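## Task

Grab one end of the red wire and raise it well above the crate, close to the highest point the arm can reach, since a modest lift does not count. Before closing on the wire, spread the fingers around it by at least a thumb's width, or have them wide open well away from the whole wire; closing on it without that can fail the run. A crate tipped about halfway over always fails. Report done only while that end is held aloft above the table, the other arm is not touching the wire, and no part of the wire higher than a finger's width over the crate rim rests on anything. The other wire must remain in the crate with no part hanging out over a wall, the crate must be upright and entirely on the table, neither gripper may hold anything except that wire end, and nothing may be pushed or knocked off the table.

## Robot and tools

Robot: two six-joint arms with parallel two-finger grippers, named left_arm and right_arm. The names are labels only; left_arm stands on the +y side of the table. Bases in the scene frame: left_arm at (-0.013, +0.337, +0.124), right_arm at (-0.045, -0.234, +0.124), both tilted. A mounting plate under each base and a metal frame behind them are fixed obstacles. A loose object may occasionally get a small push from outside.

Frame: one shared scene frame, origin on the tabletop midway between the arms, +x out across the table, +z up, metres. Each gripper reports end_effector_position (the spot between the finger pads, roughly 1 cm short of the tips) and end_effector_quat_wxyz (w first). In the gripper's own axes the fingers extend along +z and close along y. Printed positions can be off, more at long reach.

The row: every motion command uses a row of 16 numbers covering both arms in one list: x, y, z, qw, qx, qy, qz, opening for left_arm, then the same eight for right_arm. x, y, z is an absolute target position in metres in the scene frame; the quaternion is an absolute target orientation in that frame. Opening runs from -1 (closed) to +1 (fully open, 0.094 m) and is a commanded finger width, not a change. An arm meant to stay still should get its exact last reported pose and its desired opening in every row; reuse a fixed quaternion rather than copying a drifted reported one.

execute_actions(actions): a list of up to 15 actions; each action is a list of up to 15 rows, one row per 1/30 s step, the final row held until the action's 15 steps end. An empty list just returns state and images. A target lying over 0.6 m from a gripper's current position along any of its axes gets the action refused; if the first action is malformed or fails that check, nothing runs. Each step the command is clipped to within 70 mm and 16 degrees of the measured pose, so far targets need several actions, and the arm stops at the last clipped pose.

move(target, speed, blocking): target is one 16-number row of absolute poses as above. Both grippers travel in straight lines that finish together, lasting 0.5 to 10 s (cut off at 10 s). speed is the top path speed in m/s, 0.002 to 0.5, default 0.25; rotation is capped at twice that in rad/s. Openings are applied when the move starts. Paths do not avoid obstacles or the other arm, and grippers may lag, stray or overshoot the speed, especially with a nearly straight arm. blocking=false returns after 0.5 s while motion continues; until it ends, use wait or stop before other motion. The result adds a move: line giving the ending (done, off_target, moving, held, fault) and limits (paced = pose clipped, held = a check blocked steps, after which the arm may rush), plus each gripper's distance from its target.

wait(seconds): 0 to 10; arms keep their last command; returns early when a running move ends. stop(): brakes a running move; fast arms need room; fingers keep moving. zoom_image(camera, region): region [x0, y0, x1, y1] in pixels of that camera's last image, at most 504 by 504; cameras are cam_head_left, cam_head_right, cam_high, cam_low, cam_left_wrist, cam_right_wrist, all 504x504. read_manual(section): only returns licence text. finished_scene(scene): ends the current scene by number, irreversibly, and reports success; the goal must still hold then.

Results: a state line per arm with pose; Hand target lines (where the controller is currently driving each gripper); grip_measured, the measured finger width on the command scale (the last Joint positions number is the width in metres, with up to about 1 mm error); joint torques (offset, noisy, friction-affected); pose unreachable lines when a clearance check altered a command; FAULT and MOTOR HOT lines; camera images, with calibration updates where they differ.

Joint ranges (rad), base to hand: waist -2.618 to 3.054, shoulder 0 to 3.142, elbow 0 to 3.142, wrist pitch -1.571 to 1.571, wrist yaw -1.571 to 1.571, wrist roll -2.094 to 2.094. Friction can leave a gripper up to about 31 mm from its command, so tiny moves may not happen. The elbow never fully straightens.

Gripping: open wide around the wire first, then close to about 0.03 below grip_measured for a firm hold. Pads can spike in force on first contact. Thin parts get weaker grip.

Avoid: closing on a wire without opening first, tipping the crate, dragging the other wire over a wall, knocking anything off the table, arms colliding or pressing each other, fast impacts or deep presses past contact, and long heavy holds that heat motors (75 °C warning, 90 °C arm stop, 100 °C arm drops).

Each tool is called after "Request:" as name(argument=value, ...), one argument or row to a line, values as JSON.

## Session

Request:
execute_actions(
  actions=[],
)

Scene clock: 0.00 s.
left_arm: end_effector_position=(+0.2898, +0.2411, +0.1079) grip_measured=+1.000 end_effector_quat_wxyz=(+0.027, +0.439, +0.874, +0.206) | right_arm: end_effector_position=(+0.3816, -0.2630, +0.1800) grip_measured=+1.000 end_effector_quat_wxyz=(-0.014, +0.316, +0.949, +0.001)
Joint positions: left_arm=[-0.747  2.048  1.178 -1.243 -1.119 -0.329  0.094] | right_arm=[ 0.549  1.982  1.874 -1.494  0.749  1.124  0.094]
Joint velocities: left_arm=[-0.002 -0.012 -0.012  0.007 -0.095  0.007  0.   ] | right_arm=[-0.007 -0.022  0.017  0.022  0.007  0.051  0.   ]
Joint torques (N m, as the arm reports them, + toward a larger angle): no reading
Hand target (left_arm): +0.290, +0.241, +0.108; +0.027, +0.439, +0.874, +0.206
Hand target (right_arm): +0.382, -0.263, +0.180; -0.014, +0.316, +0.949, +0.001
camera_calibration (this result's frames):
cam_left_wrist: T_world_to_cam=[[-0.720898, -0.530414, -0.446058, 0.393321], [-0.691527, 0.507995, 0.513548, 0.0566705], [-0.0457981, 0.678677, -0.733008, 0.0341677], [0, 0, 0, 1]] pos_world=[0.324298, 0.156646, 0.171386]
cam_right_wrist: T_world_to_cam=[[-0.687581, -0.725576, 0.0278016, 0.0731967], [-0.467373, 0.471552, 0.747798, 0.1693], [-0.555694, 0.501177, -0.663344, 0.579998], [0, 0, 0, 1]] pos_world=[0.451756, -0.317406, 0.256101]

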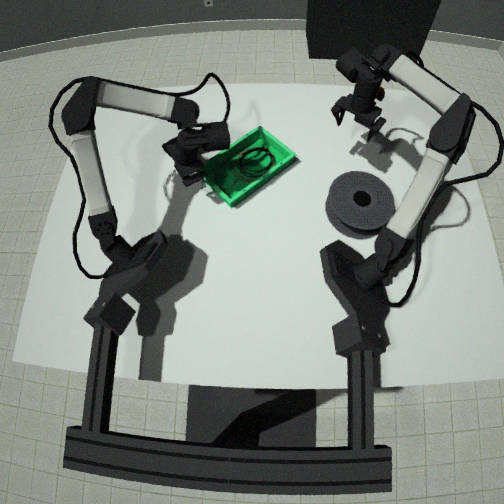

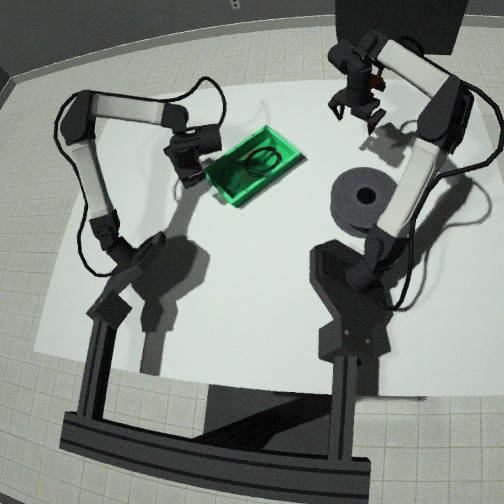

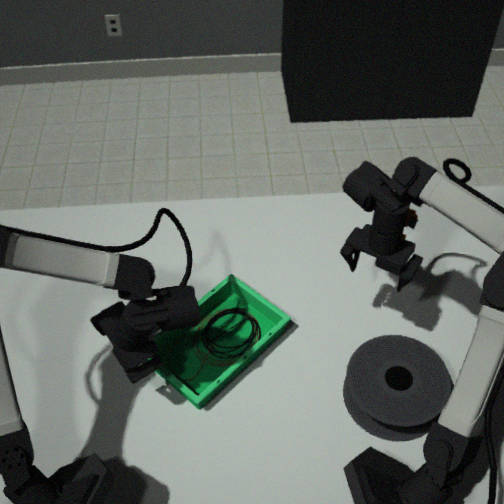

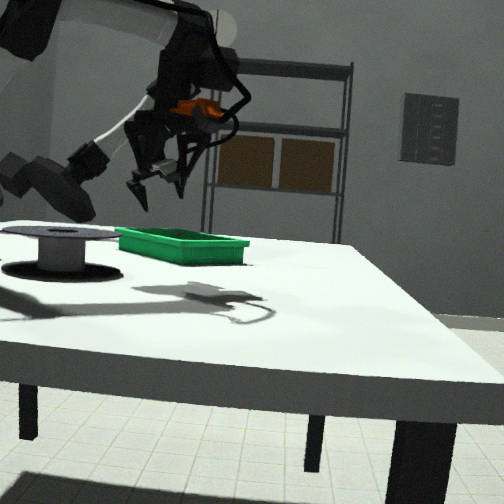

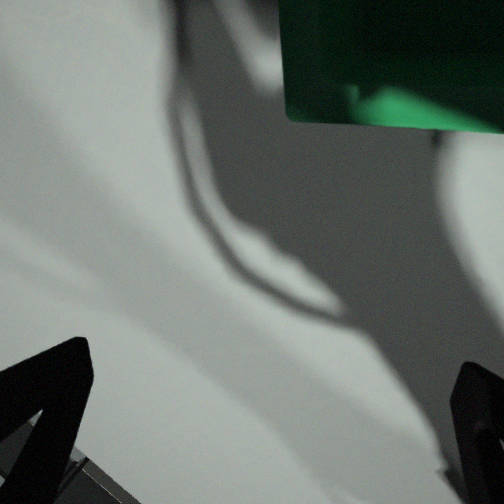

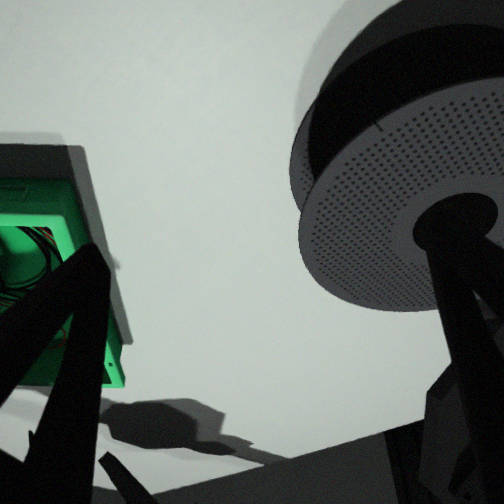

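Move left arm away and right arm over to look.

Request:
move(
  target=[0.15,0.42,0.25,0.027,0.439,0.874,0.206,1,0.3,0.03,0.22,0,0,1,0,1],
  speed=0.15,
)

Request:
zoom_image(
  camera="cam_high",
  region=[130, 260, 310, 420],
)

Scene clock: 7.00 s.
left_arm: end_effector_position=(+0.1487, +0.4253, +0.2541) grip_measured=+1.000 end_effector_quat_wxyz=(+0.246, +0.475, +0.845, +0.017) | right_arm: end_effector_position=(+0.3057, +0.0281, +0.2172) grip_measured=+1.000 end_effector_quat_wxyz=(+0.025, +0.002, +0.999, +0.030)
Joint positions: left_arm=[ 0.888  0.012  0.952 -1.569  0.371  1.776  0.094] | right_arm=[ 1.061  2.672  2.328 -1.578  0.667  1.073  0.094]
Joint velocities: left_arm=[-0.022  0.017 -0.022  0.037 -0.051  0.168  0.   ] | right_arm=[ 0.002 -0.017 -0.002 -0.037 -0.051 -0.022  0.   ]
Joint torques (N m, as the arm reports them, + toward a larger angle): left_arm=[0.79 0.46 5.06 0.81 0.34 0.12] | right_arm=[ 8.55 -8.32  7.95  0.36 -0.13 -0.09]
Hand target (left_arm): +0.147, +0.423, +0.250; +0.245, +0.477, +0.844, +0.012
Hand target (right_arm): +0.305, +0.031, +0.220; +0.022, -0.001, +0.999, +0.035
Off the commanded pose (left_arm): 0.007 m, 34 deg; orientation clipped at the last step of the last action.
Off the commanded pose (right_arm): 0.007 m, 4 deg.
joint sent to its limit (left arm) — the command would take joint 2 (shoulder) past its lower limit and joint 4 (wrist pitch) past its lower limit, so those joints were sent only as far as their limits.
joint sent to its limit (right arm) — the command would take joint 4 (wrist pitch) past its lower limit, so that joint was sent only as far as its limit.
move: off_target (left_arm, right_arm); limits=paced
camera_calibration (this result's frames):
cam_left_wrist: T_world_to_cam=[[-0.750453, -0.585881, -0.305882, 0.446865], [-0.622771, 0.781811, 0.0304444, -0.213466], [0.221305, 0.213342, -0.951582, 0.223595], [0, 0, 0, 1]] pos_world=[0.152928, 0.380998, 0.355956]
cam_right_wrist: T_world_to_cam=[[-0.120393, -0.991567, -0.0479535, 0.0817595], [-0.71195, 0.0525773, 0.700259, 0.0655473], [-0.691833, 0.118447, -0.712277, 0.479524], [0, 0, 0, 1]] pos_world=[0.38826, 0.0208257, 0.299575]

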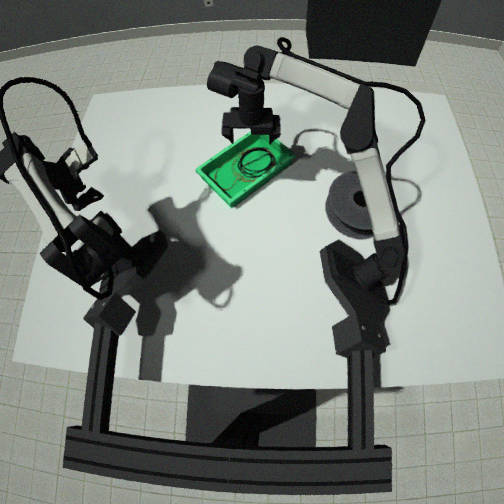

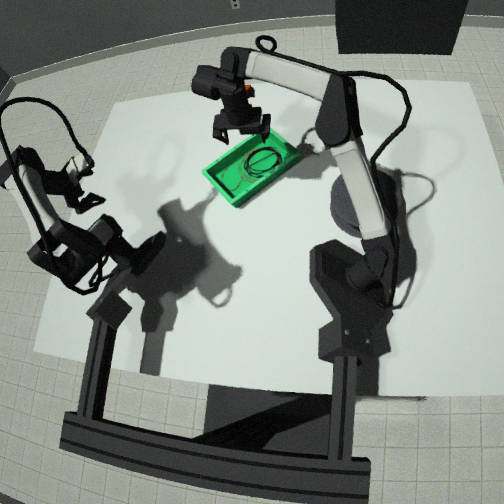

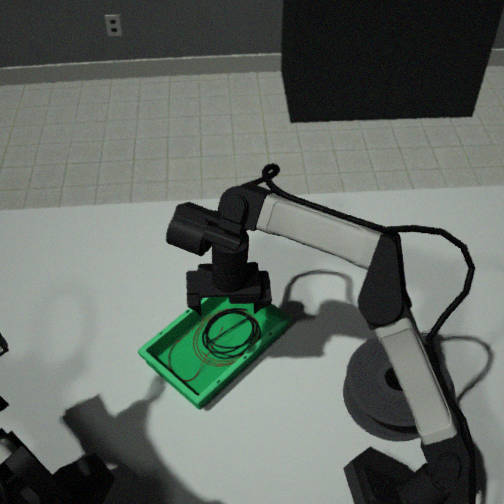

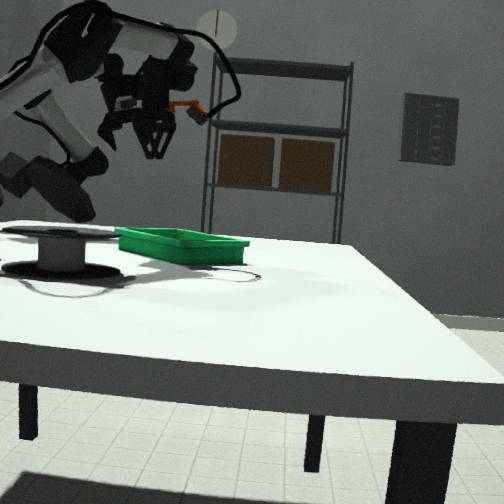

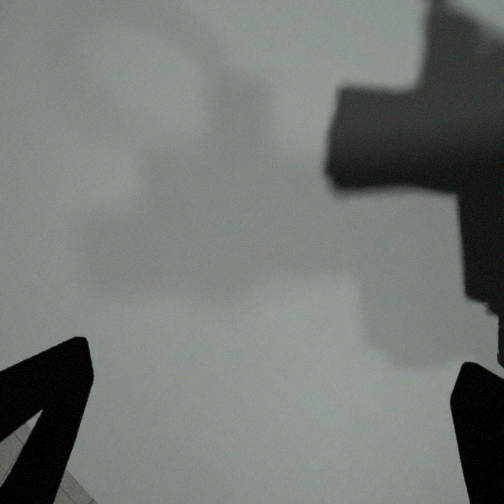

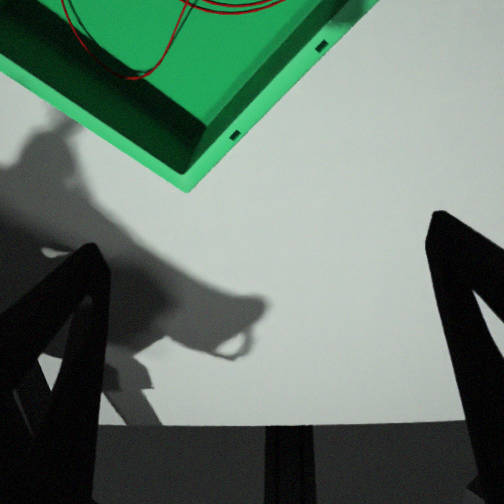

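Region (130, 260, 310, 420) of cam_high's 504x504 image, scaled by 2.800, with more detail than that image has.

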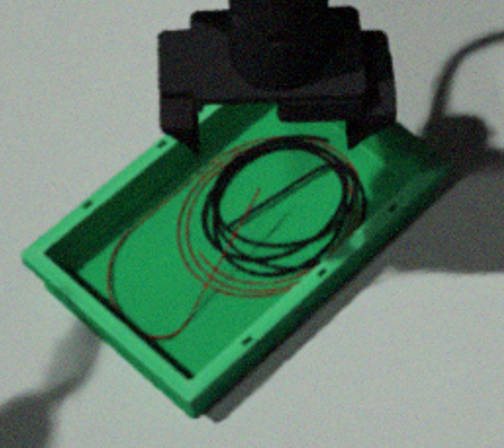

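Request:
move(
  target=[0.1487,0.4253,0.2541,0.246,0.475,0.845,0.017,1,0.36,0.05,0.17,0,0,1,0,1],
  speed=0.1,
)

Scene clock: 12.77 s.
left_arm: end_effector_position=(+0.1487, +0.4253, +0.2541) grip_measured=+1.000 end_effector_quat_wxyz=(+0.246, +0.477, +0.844, +0.018) | right_arm: end_effector_position=(+0.3566, +0.0482, +0.1691) grip_measured=+1.000 end_effector_quat_wxyz=(+0.027, +0.003, +0.999, +0.038)
Joint positions: left_arm=[ 0.888  0.012  0.952 -1.569  0.371  1.781  0.094] | right_arm=[ 0.945  2.902  2.674 -1.584  0.695  0.917  0.094]
Joint velocities: left_arm=[ 0.002 -0.002 -0.002 -0.007  0.022 -0.022  0.   ] | right_arm=[-0.007 -0.002  0.017 -0.007 -0.051 -0.037  0.   ]
Joint torques (N m, as the arm reports them, + toward a larger angle): left_arm=[0.48 0.96 6.8  0.81 0.29 0.04] | right_arm=[ 9.16 -9.3   7.62  0.47  0.11 -0.09]
Hand target (left_arm): +0.149, +0.425, +0.254; +0.246, +0.475, +0.845, +0.017
Hand target (right_arm): +0.360, +0.049, +0.169; +0.033, +0.001, +0.999, +0.037
Off the commanded pose (left_arm): 0.000 m, 0 deg.
Off the commanded pose (right_arm): 0.004 m, 5 deg.
joint sent to its limit (right arm) — the command would take joint 4 (wrist pitch) past its lower limit, so that joint was sent only as far as its limit.
move: off_target (right_arm)
camera_calibration (this result's frames):
cam_left_wrist: T_world_to_cam=[[-0.752514, -0.582253, -0.307742, 0.446101], [-0.619652, 0.784248, 0.0314103, -0.215212], [0.223057, 0.21433, -0.950951, 0.222754], [0, 0, 0, 1]] pos_world=[0.152654, 0.38078, 0.355872]
cam_right_wrist: T_world_to_cam=[[-0.120164, -0.990644, -0.0646962, 0.108141], [-0.714549, 0.0410649, 0.69838, 0.136241], [-0.689189, 0.130149, -0.712798, 0.476711], [0, 0, 0, 1]] pos_world=[0.438889, 0.039491, 0.251647]

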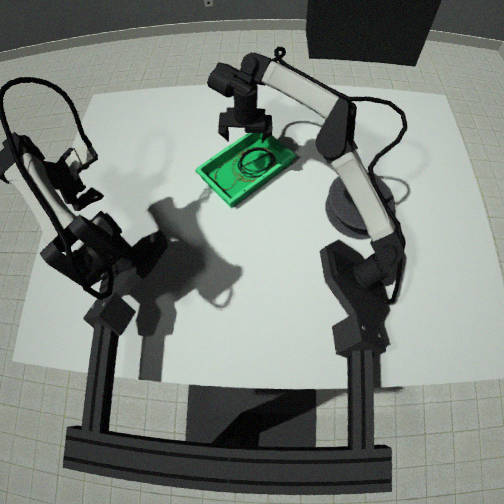

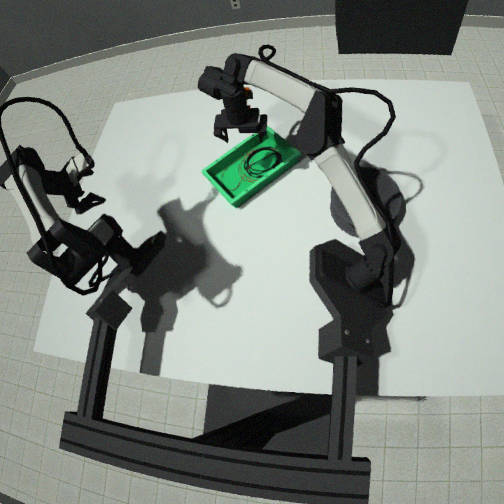

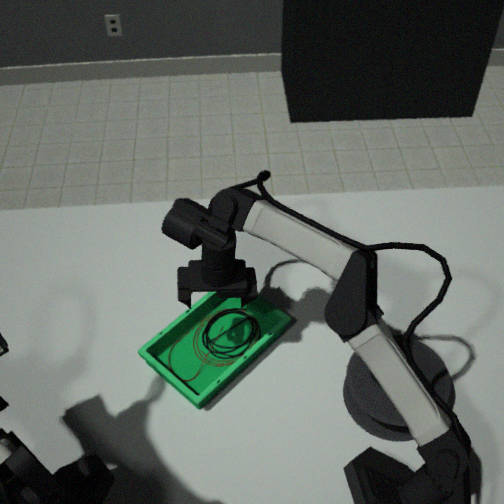

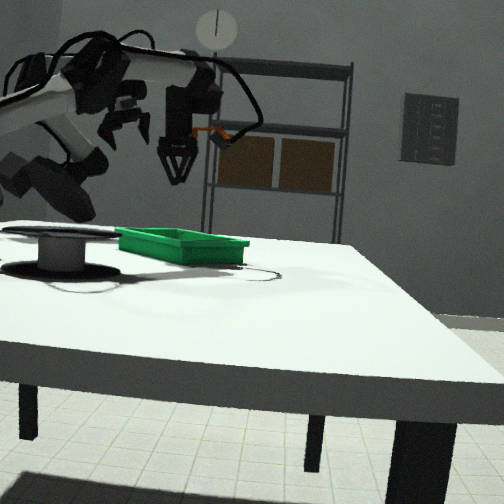

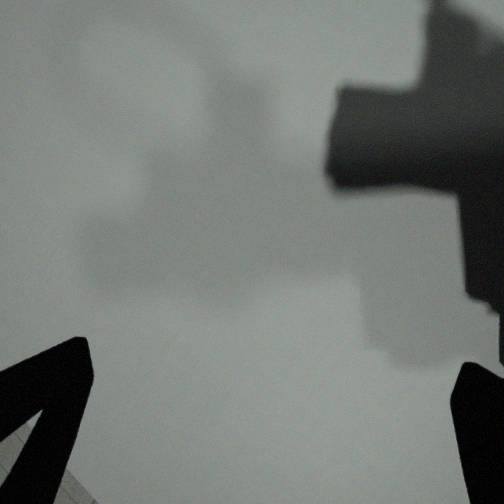

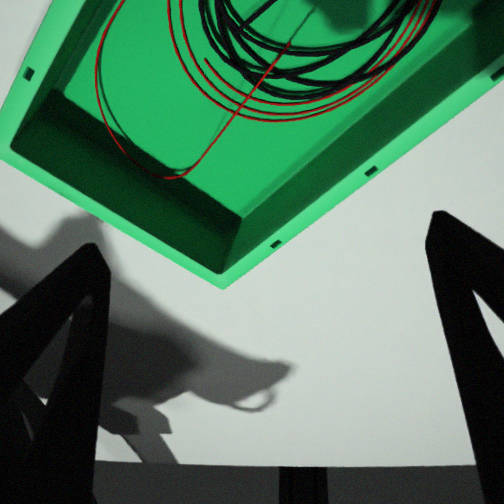

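Request:
move(
  target=[0.1487,0.4253,0.2541,0.246,0.475,0.845,0.017,1,0.3,-0.3,0.25,0,0.2,0.98,0,1],
  speed=0.2,
)

Request:
move(
  target=[0.4,0.06,0.19,0,0,1,0,1,0.3,-0.3,0.25,0,0.2,0.98,0,1],
  speed=0.15,
)

Scene clock: 22.20 s.
left_arm: end_effector_position=(+0.1487, +0.4253, +0.2541) grip_measured=+1.000 end_effector_quat_wxyz=(+0.246, +0.477, +0.844, +0.018) | right_arm: end_effector_position=(+0.2972, -0.2967, +0.2533) grip_measured=+1.000 end_effector_quat_wxyz=(+0.044, +0.208, +0.976, +0.054)
Joint positions: left_arm=[ 0.888  0.012  0.952 -1.569  0.371  1.781  0.094] | right_arm=[ 0.758  1.563  1.56  -1.582  0.749  1.041  0.094]
Joint velocities: left_arm=[ 0.002  0.002 -0.007 -0.066  0.037  0.051  0.   ] | right_arm=[-0.002 -0.007 -0.002  0.022 -0.037 -0.007  0.   ]
Joint torques (N m, as the arm reports them, + toward a larger angle): left_arm=[0.5  0.93 6.86 0.8  0.29 0.03] | right_arm=[ 3.84 -3.11  3.82  0.51  0.08 -0.06]
Hand target (left_arm): +0.149, +0.425, +0.254; +0.246, +0.475, +0.845, +0.017
Hand target (right_arm): +0.294, -0.299, +0.249; +0.042, +0.200, +0.978, +0.044
Off the commanded pose (left_arm): 0.000 m, 0 deg.
Off the commanded pose (right_arm): 0.005 m, 8 deg.
joint sent to its limit (right arm) — the command would take joint 4 (wrist pitch) past its lower limit, so that joint was sent only as far as its limit.
move: off_target (right_arm)
camera_calibration (this result's frames):
cam_left_wrist: T_world_to_cam=[[-0.752514, -0.582253, -0.307742, 0.446101], [-0.619652, 0.784248, 0.0314103, -0.215212], [0.223057, 0.21433, -0.950951, 0.222754], [0, 0, 0, 1]] pos_world=[0.152654, 0.38078, 0.355872]
cam_right_wrist: T_world_to_cam=[[-0.505734, -0.855286, -0.112779, -0.0682446], [-0.657538, 0.297532, 0.692184, 0.109808], [-0.55846, 0.424217, -0.712855, 0.589125], [0, 0, 0, 1]] pos_world=[0.366692, -0.340957, 0.336257]

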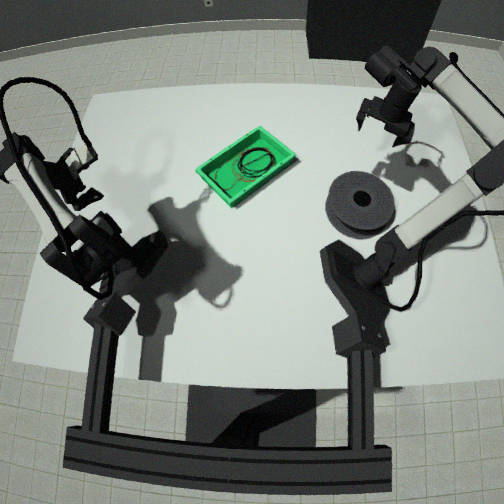

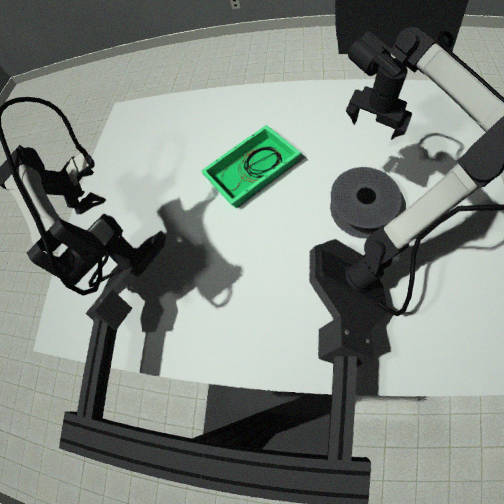

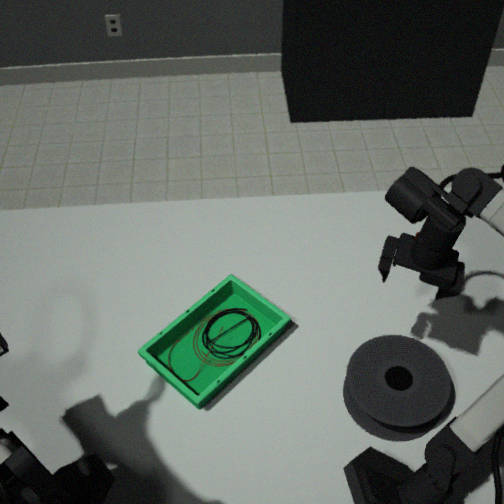

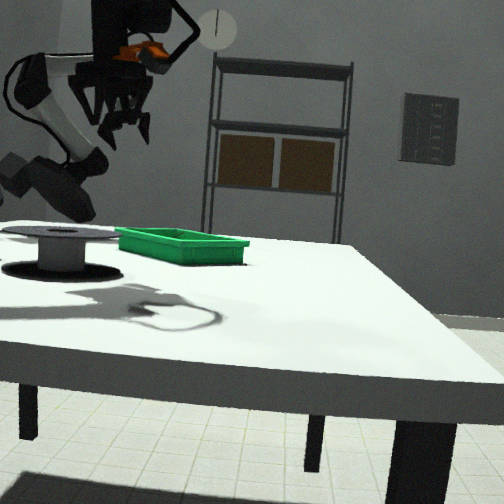

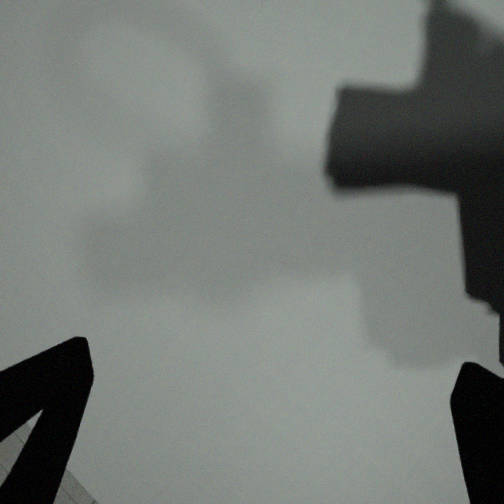

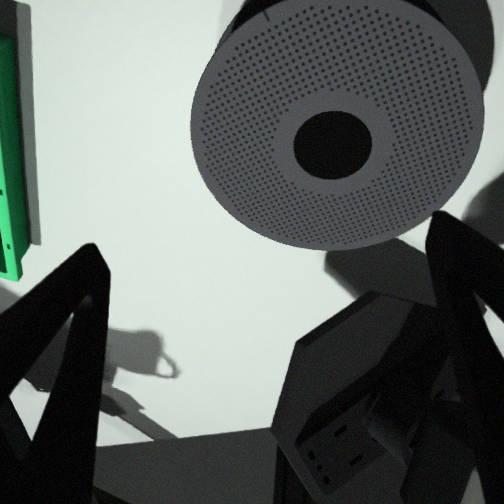

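Scene clock: 26.27 s.
left_arm: end_effector_position=(+0.1946, +0.3241, +0.2237) grip_measured=+1.000 end_effector_quat_wxyz=(+0.573, +0.266, +0.744, -0.218) | right_arm: end_effector_position=(+0.2975, -0.2985, +0.2517) grip_measured=+1.000 end_effector_quat_wxyz=(+0.042, +0.203, +0.977, +0.052)
Joint positions: left_arm=[ 1.123  0.012  0.367 -1.569  1.371  1.974  0.094] | right_arm=[ 0.75   1.563  1.56  -1.582  0.749  1.025  0.094]
Joint velocities: left_arm=[-0.017  0.012 -0.002 -0.022  0.037  0.007  0.   ] | right_arm=[ 0.002  0.002 -0.017 -0.037  0.007  0.022  0.   ]
Joint torques (N m, as the arm reports them, + toward a larger angle): left_arm=[-0.35  1.15  6.6  -0.26  0.46  0.1 ] | right_arm=[ 3.65 -2.06  6.19  0.49  0.09 -0.08]
Hand target (left_arm): +0.195, +0.324, +0.224; +0.573, +0.266, +0.744, -0.218
Hand target (right_arm): +0.300, -0.300, +0.249; +0.042, +0.200, +0.978, +0.043
Off the commanded pose (left_arm): 0.336 m, 84 deg; position and orientation clipped at the last step of the last action.
Off the commanded pose (right_arm): 0.003 m, 8 deg.
joint sent to its limit (right arm) — the command would take joint 4 (wrist pitch) past its lower limit, so that joint was sent only as far as its limit.
move: held (left_arm), off_target (right_arm); limits=paced,held; held on 67 of 122 steps (left_arm), including the last (left_arm)
pose unreachable (left arm): on one or more control steps of this call, first in action 0 (counted from 0), this arm could not follow its commanded pose, so it was not sent that pose on those steps. On the call's last step it was still not sent that pose. It may still have moved: this result reports where it is.
cause: the commanded pose would bring two parts of the arm too close to each other (its upper arm (the part past joint 2) and its gripper housing, with joints 3 (elbow) to 6 (wrist roll) between them).
camera_calibration (this result's frames):
cam_left_wrist: T_world_to_cam=[[-0.589873, -0.80677, 0.0342319, 0.376968], [-0.55196, 0.371899, -0.746345, 0.187984], [0.589398, -0.459143, -0.664678, 0.288275], [0, 0, 0, 1]] pos_world=[0.156214, 0.366576, 0.319007]
cam_right_wrist: T_world_to_cam=[[-0.497729, -0.860705, -0.107019, -0.0752392], [-0.657902, 0.294256, 0.693238, 0.110547], [-0.565182, 0.415453, -0.712719, 0.588251], [0, 0, 0, 1]] pos_world=[0.367749, -0.341678, 0.334571]

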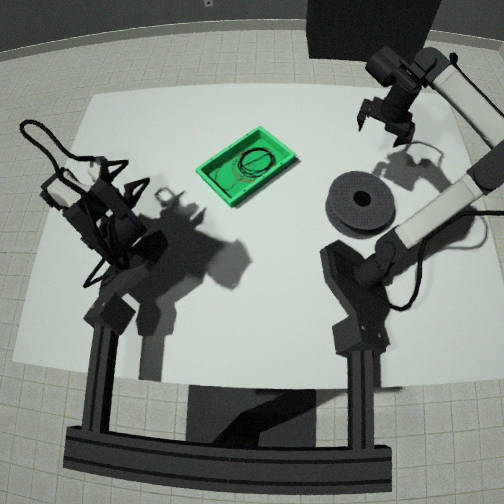

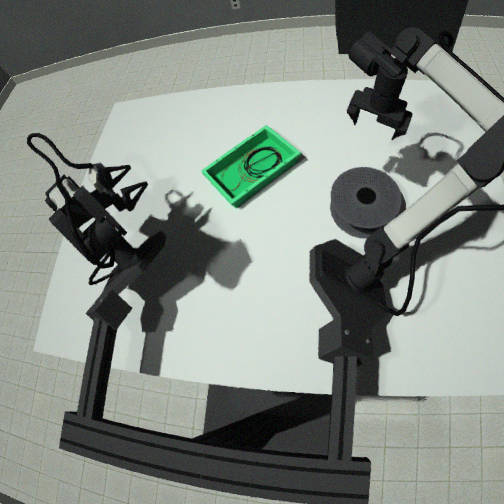

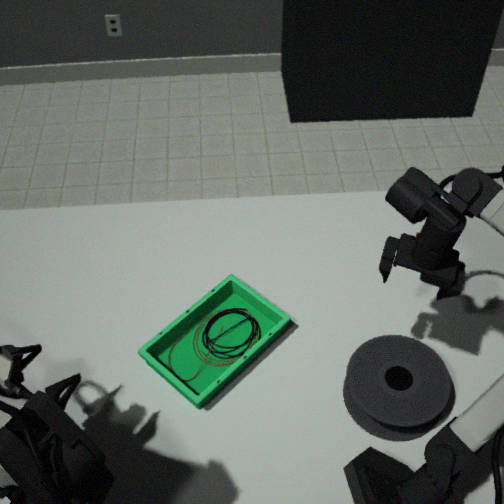

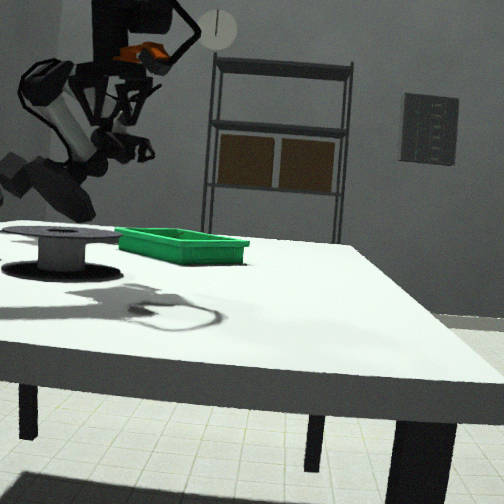

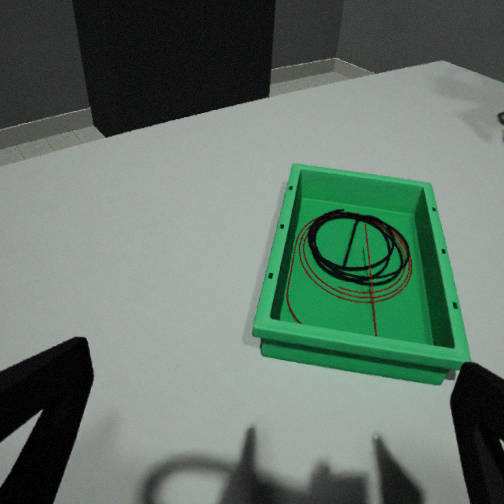

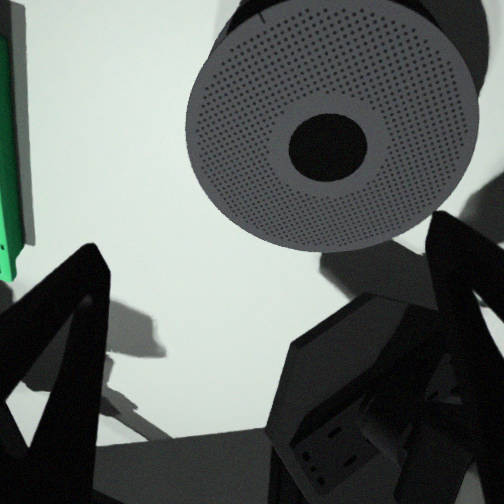

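Request:
move(
  target=[0.36,0.2,0.33,0.4,0.2,0.88,-0.15,1,0.2975,-0.2985,0.2517,0.042,0.203,0.977,0.052,1],
  speed=0.12,
)

Request:
move(
  target=[0.4,0.06,0.19,0,0,1,0,1,0.2975,-0.2985,0.2517,0.042,0.203,0.977,0.052,1],
  speed=0.12,
)

Scene clock: 31.87 s.
left_arm: end_effector_position=(+0.2145, +0.3435, +0.2833) grip_measured=+1.000 end_effector_quat_wxyz=(+0.570, +0.184, +0.759, -0.258) | right_arm: end_effector_position=(+0.2975, -0.2985, +0.2517) grip_measured=+1.000 end_effector_quat_wxyz=(+0.042, +0.203, +0.977, +0.051)
Joint positions: left_arm=[ 1.111  0.012  0.605 -1.569  1.406  1.561  0.094] | right_arm=[ 0.75   1.563  1.56  -1.582  0.75   1.025  0.094]
Joint velocities: left_arm=[-0.007 -0.007  0.022  0.037 -0.095 -0.095  0.   ] | right_arm=[-0.012 -0.012 -0.017  0.037 -0.037  0.022  0.   ]
Joint torques (N m, as the arm reports them, + toward a larger angle): left_arm=[0.17 0.34 8.28 0.13 0.47 0.04] | right_arm=[ 4.2  -3.03  5.55  0.54 -0.03 -0.01]
Hand target (left_arm): +0.216, +0.345, +0.286; +0.568, +0.186, +0.762, -0.250
Hand target (right_arm): +0.298, -0.299, +0.252; +0.042, +0.203, +0.977, +0.052
Off the commanded pose (left_arm): 0.210 m, 27 deg; position and orientation clipped at the last step of the last action.
Off the commanded pose (right_arm): 0.000 m, 0 deg.
joint sent to its limit (left arm) — the command would take joint 2 (shoulder) past its lower limit and joint 4 (wrist pitch) past its lower limit, so those joints were sent only as far as their limits.
move: off_target (left_arm); limits=paced
camera_calibration (this result's frames):
cam_left_wrist: T_world_to_cam=[[-0.512203, -0.835946, 0.197085, 0.349526], [-0.635715, 0.214707, -0.741463, 0.3069], [0.577508, -0.50507, -0.641396, 0.336749], [0, 0, 0, 1]] pos_world=[0.179654, 0.396373, 0.374658]
cam_right_wrist: T_world_to_cam=[[-0.497421, -0.860905, -0.106843, -0.0754623], [-0.658171, 0.294282, 0.692971, 0.110743], [-0.56514, 0.415019, -0.713005, 0.588225], [0, 0, 0, 1]] pos_world=[0.367781, -0.34168, 0.334603]

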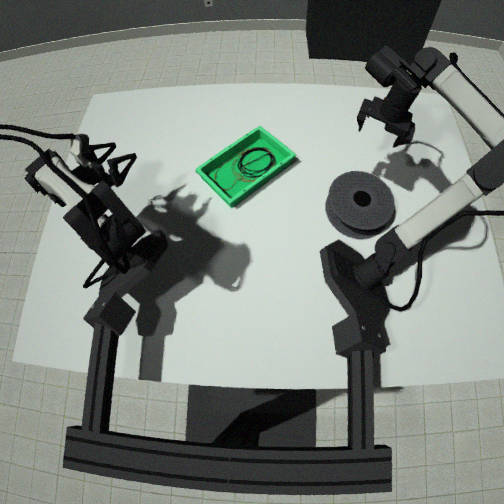

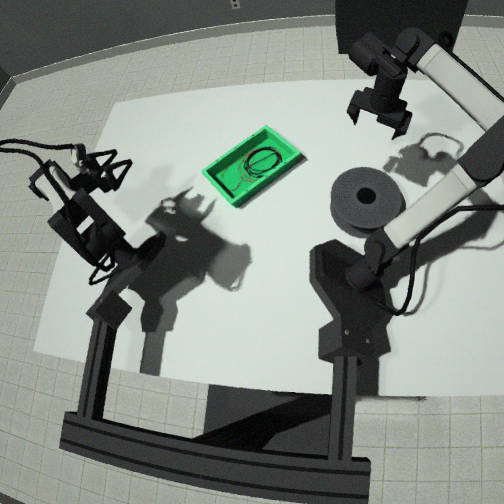

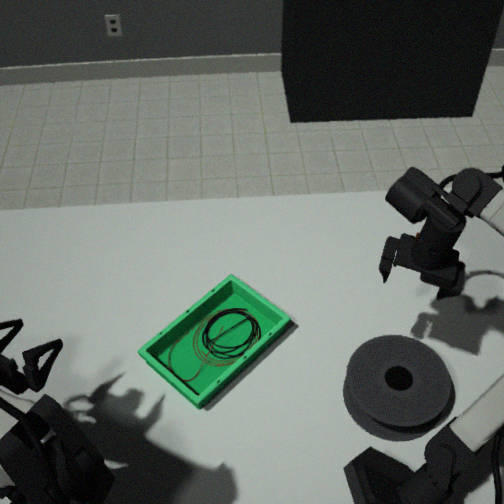

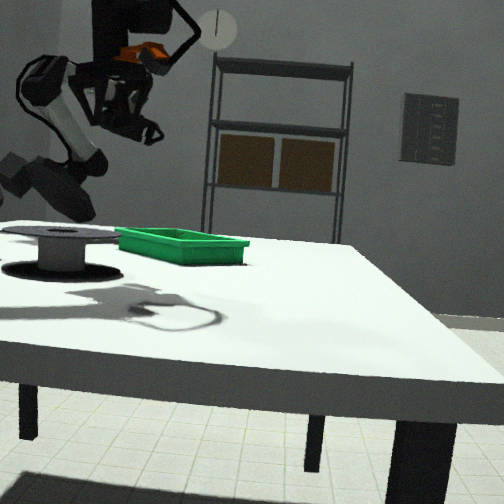

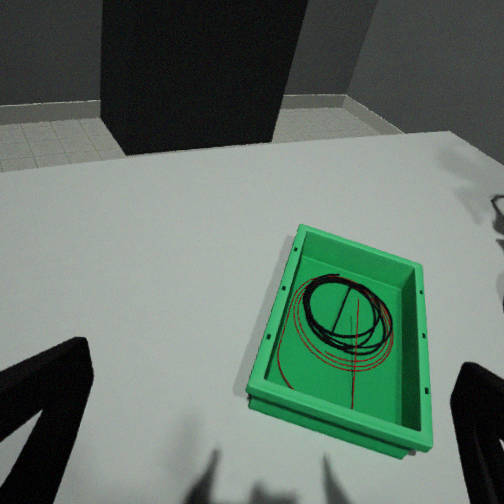

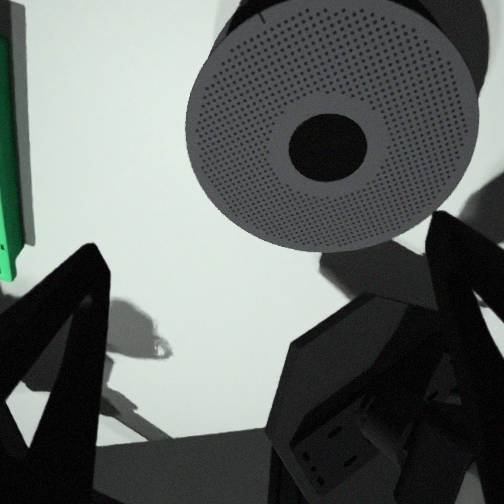

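Scene clock: 38.03 s.
left_arm: end_effector_position=(+0.1930, +0.3206, +0.2297) grip_measured=+1.000 end_effector_quat_wxyz=(+0.528, +0.120, +0.769, -0.340) | right_arm: end_effector_position=(+0.2975, -0.2985, +0.2517) grip_measured=+1.000 end_effector_quat_wxyz=(+0.042, +0.203, +0.977, +0.051)
Joint positions: left_arm=[ 1.087  0.012  0.366 -1.569  1.384  1.577  0.094] | right_arm=[ 0.75   1.563  1.56  -1.582  0.75   1.025  0.094]
Joint velocities: left_arm=[ 0.012  0.007  0.007 -0.007  0.037 -0.007  0.   ] | right_arm=[ 0.012 -0.002 -0.007 -0.022 -0.037  0.007  0.   ]
Joint torques (N m, as the arm reports them, + toward a larger angle): left_arm=[-0.33  1.23  6.65 -0.24  0.45  0.11] | right_arm=[ 4.24 -2.96  5.51  0.54 -0.05 -0.03]
Hand target (left_arm): +0.193, +0.321, +0.230; +0.528, +0.120, +0.769, -0.340
Hand target (right_arm): +0.297, -0.298, +0.252; +0.042, +0.203, +0.977, +0.052
Off the commanded pose (left_arm): 0.335 m, 80 deg; position and orientation clipped at the last step of the last action.
Off the commanded pose (right_arm): 0.000 m, 0 deg.
move: held (left_arm); limits=paced,held; held on 91 of 185 steps (left_arm), including the last (left_arm)
pose unreachable (left arm): on one or more control steps of this call, first in action 0 (counted from 0), this arm could not follow its commanded pose, so it was not sent that pose on those steps. On the call's last step it was still not sent that pose. It may still have moved: this result reports where it is.
cause: the commanded pose would bring two parts of the arm too close to each other (its upper arm (the part past joint 2) and its gripper housing, with joints 3 (elbow) to 6 (wrist roll) between them).
camera_calibration (this result's frames):
cam_left_wrist: T_world_to_cam=[[-0.482187, -0.774079, 0.41024, 0.255384], [-0.731755, 0.0983951, -0.674428, 0.298769], [0.481695, -0.625396, -0.613881, 0.353967], [0, 0, 0, 1]] pos_world=[0.171264, 0.389659, 0.314023]
cam_right_wrist: T_world_to_cam=[[-0.497421, -0.860905, -0.106843, -0.0754623], [-0.658171, 0.294282, 0.692971, 0.110743], [-0.56514, 0.415019, -0.713005, 0.588225], [0, 0, 0, 1]] pos_world=[0.367781, -0.34168, 0.334603]

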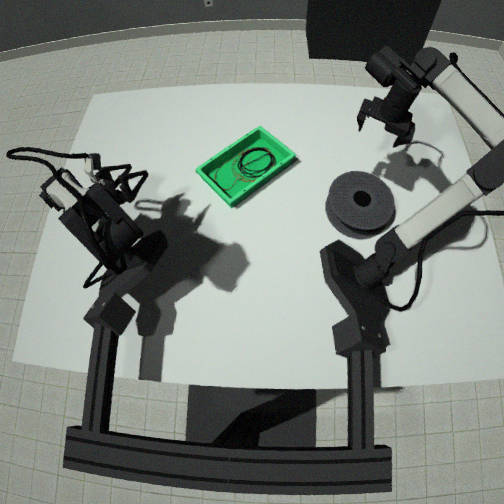

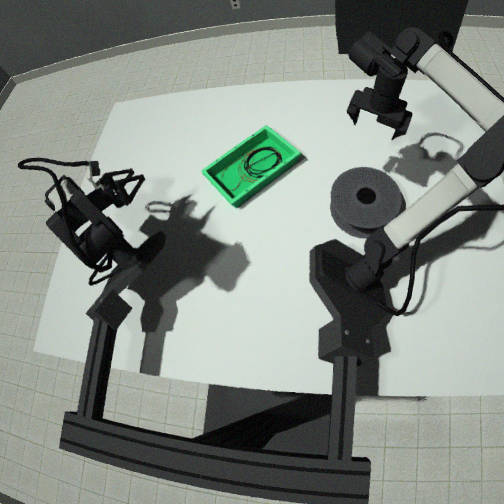

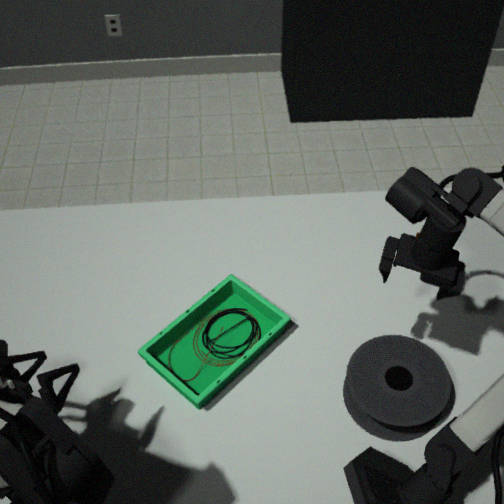

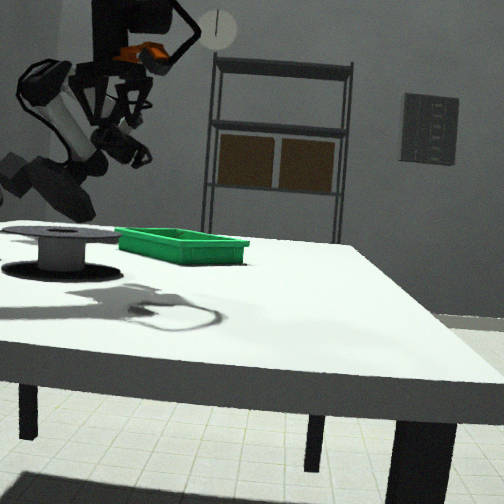

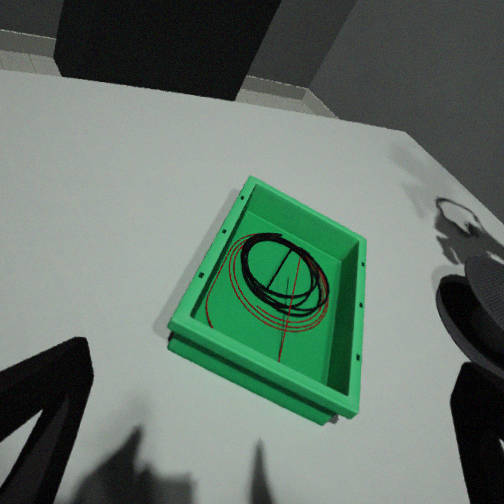

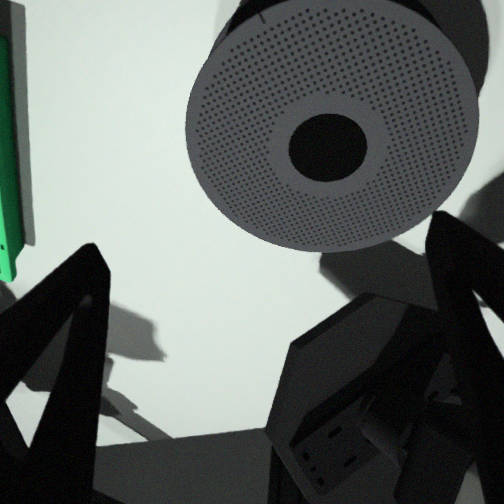

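Request:
move(
  target=[0.36,0.17,0.36,0.528,0.12,0.769,-0.34,1,0.2975,-0.2985,0.2517,0.042,0.203,0.977,0.052,1],
  speed=0.12,
)

Scene clock: 49.80 s.
left_arm: end_effector_position=(+0.2377, +0.3545, +0.3639) grip_measured=+1.000 end_effector_quat_wxyz=(+0.571, +0.065, +0.763, -0.298) | right_arm: end_effector_position=(+0.2975, -0.2985, +0.2517) grip_measured=+1.000 end_effector_quat_wxyz=(+0.042, +0.203, +0.977, +0.051)
Joint positions: left_arm=[ 1.195  0.012  0.905 -1.569  1.515  1.042  0.094] | right_arm=[ 0.75   1.563  1.56  -1.582  0.75   1.025  0.094]
Joint velocities: left_arm=[ 0.027  0.002  0.042 -0.066  0.022 -0.037  0.   ] | right_arm=[ 0.002 -0.007  0.002  0.051 -0.066  0.022  0.   ]
Joint torques (N m, as the arm reports them, + toward a larger angle): left_arm=[-0.12  0.85  8.21  0.62  0.58  0.09] | right_arm=[ 4.23 -3.02  5.51  0.56 -0.02 -0.02]
Hand target (left_arm): +0.239, +0.354, +0.368; +0.573, +0.065, +0.762, -0.293
Hand target (right_arm): +0.297, -0.298, +0.252; +0.042, +0.203, +0.977, +0.052
Off the commanded pose (left_arm): 0.221 m, 9 deg; position clipped at the last step of the last action.
Off the commanded pose (right_arm): 0.000 m, 0 deg.
joint sent to its limit (left arm) — the command would take joint 4 (wrist pitch) past its lower limit, so that joint was sent only as far as its limit.
move: moving (left_arm; no rest 5 s after the path's end); limits=paced
camera_calibration (this result's frames):
cam_left_wrist: T_world_to_cam=[[-0.372904, -0.838842, 0.396594, 0.250061], [-0.706606, -0.0202905, -0.707316, 0.466702], [0.601373, -0.543997, -0.585165, 0.368206], [0, 0, 0, 1]] pos_world=[0.201594, 0.419535, 0.446394]
cam_right_wrist: T_world_to_cam=[[-0.497421, -0.860905, -0.106843, -0.0754623], [-0.658171, 0.294282, 0.692971, 0.110743], [-0.56514, 0.415019, -0.713005, 0.588225], [0, 0, 0, 1]] pos_world=[0.367781, -0.34168, 0.334603]

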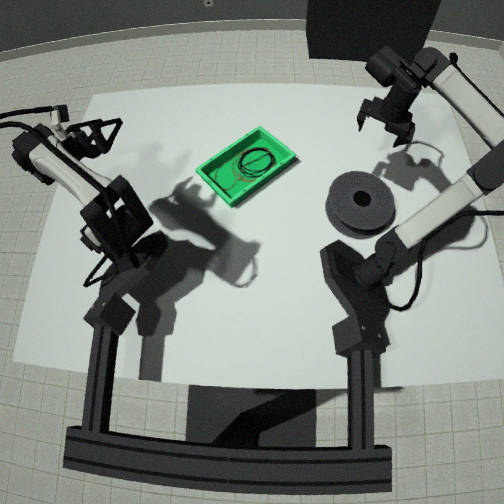

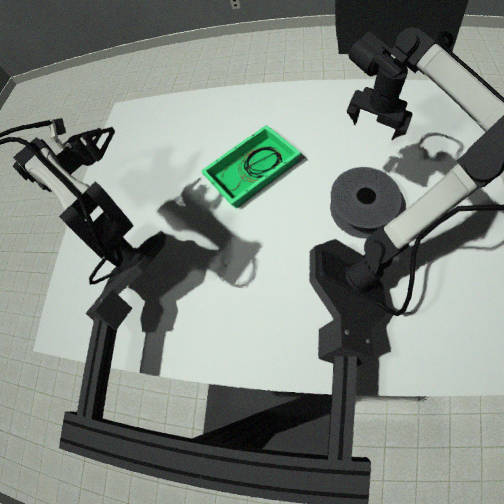

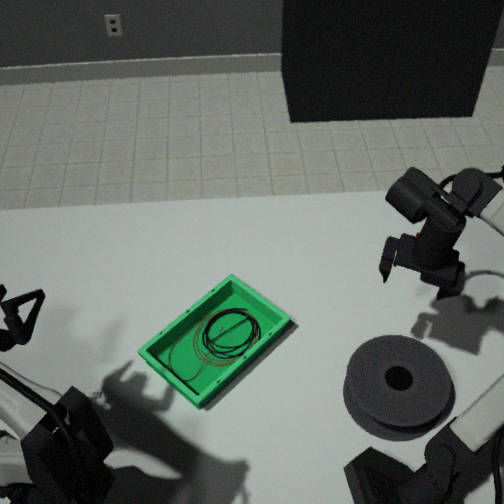

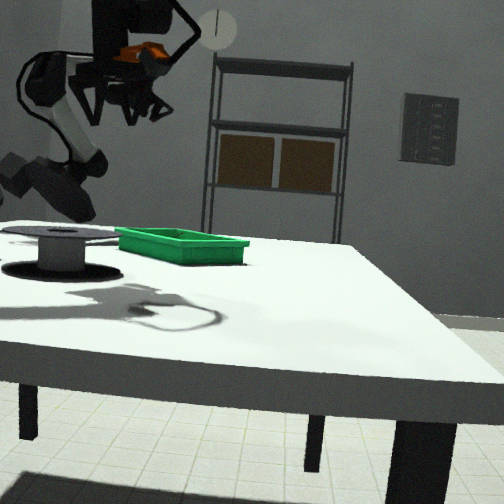

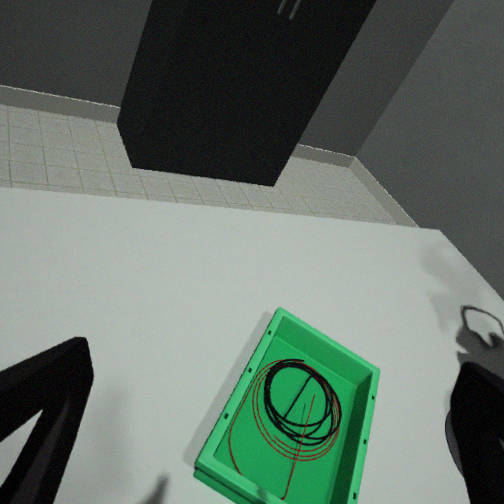

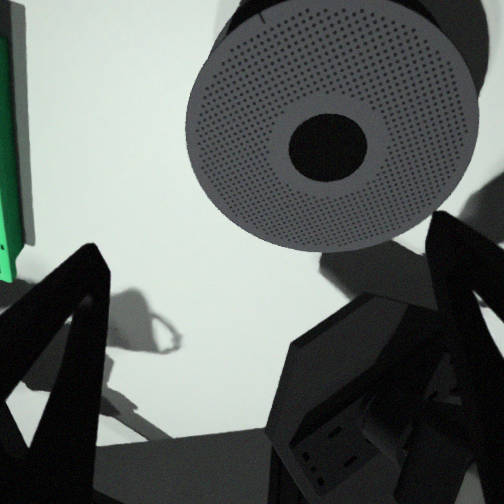

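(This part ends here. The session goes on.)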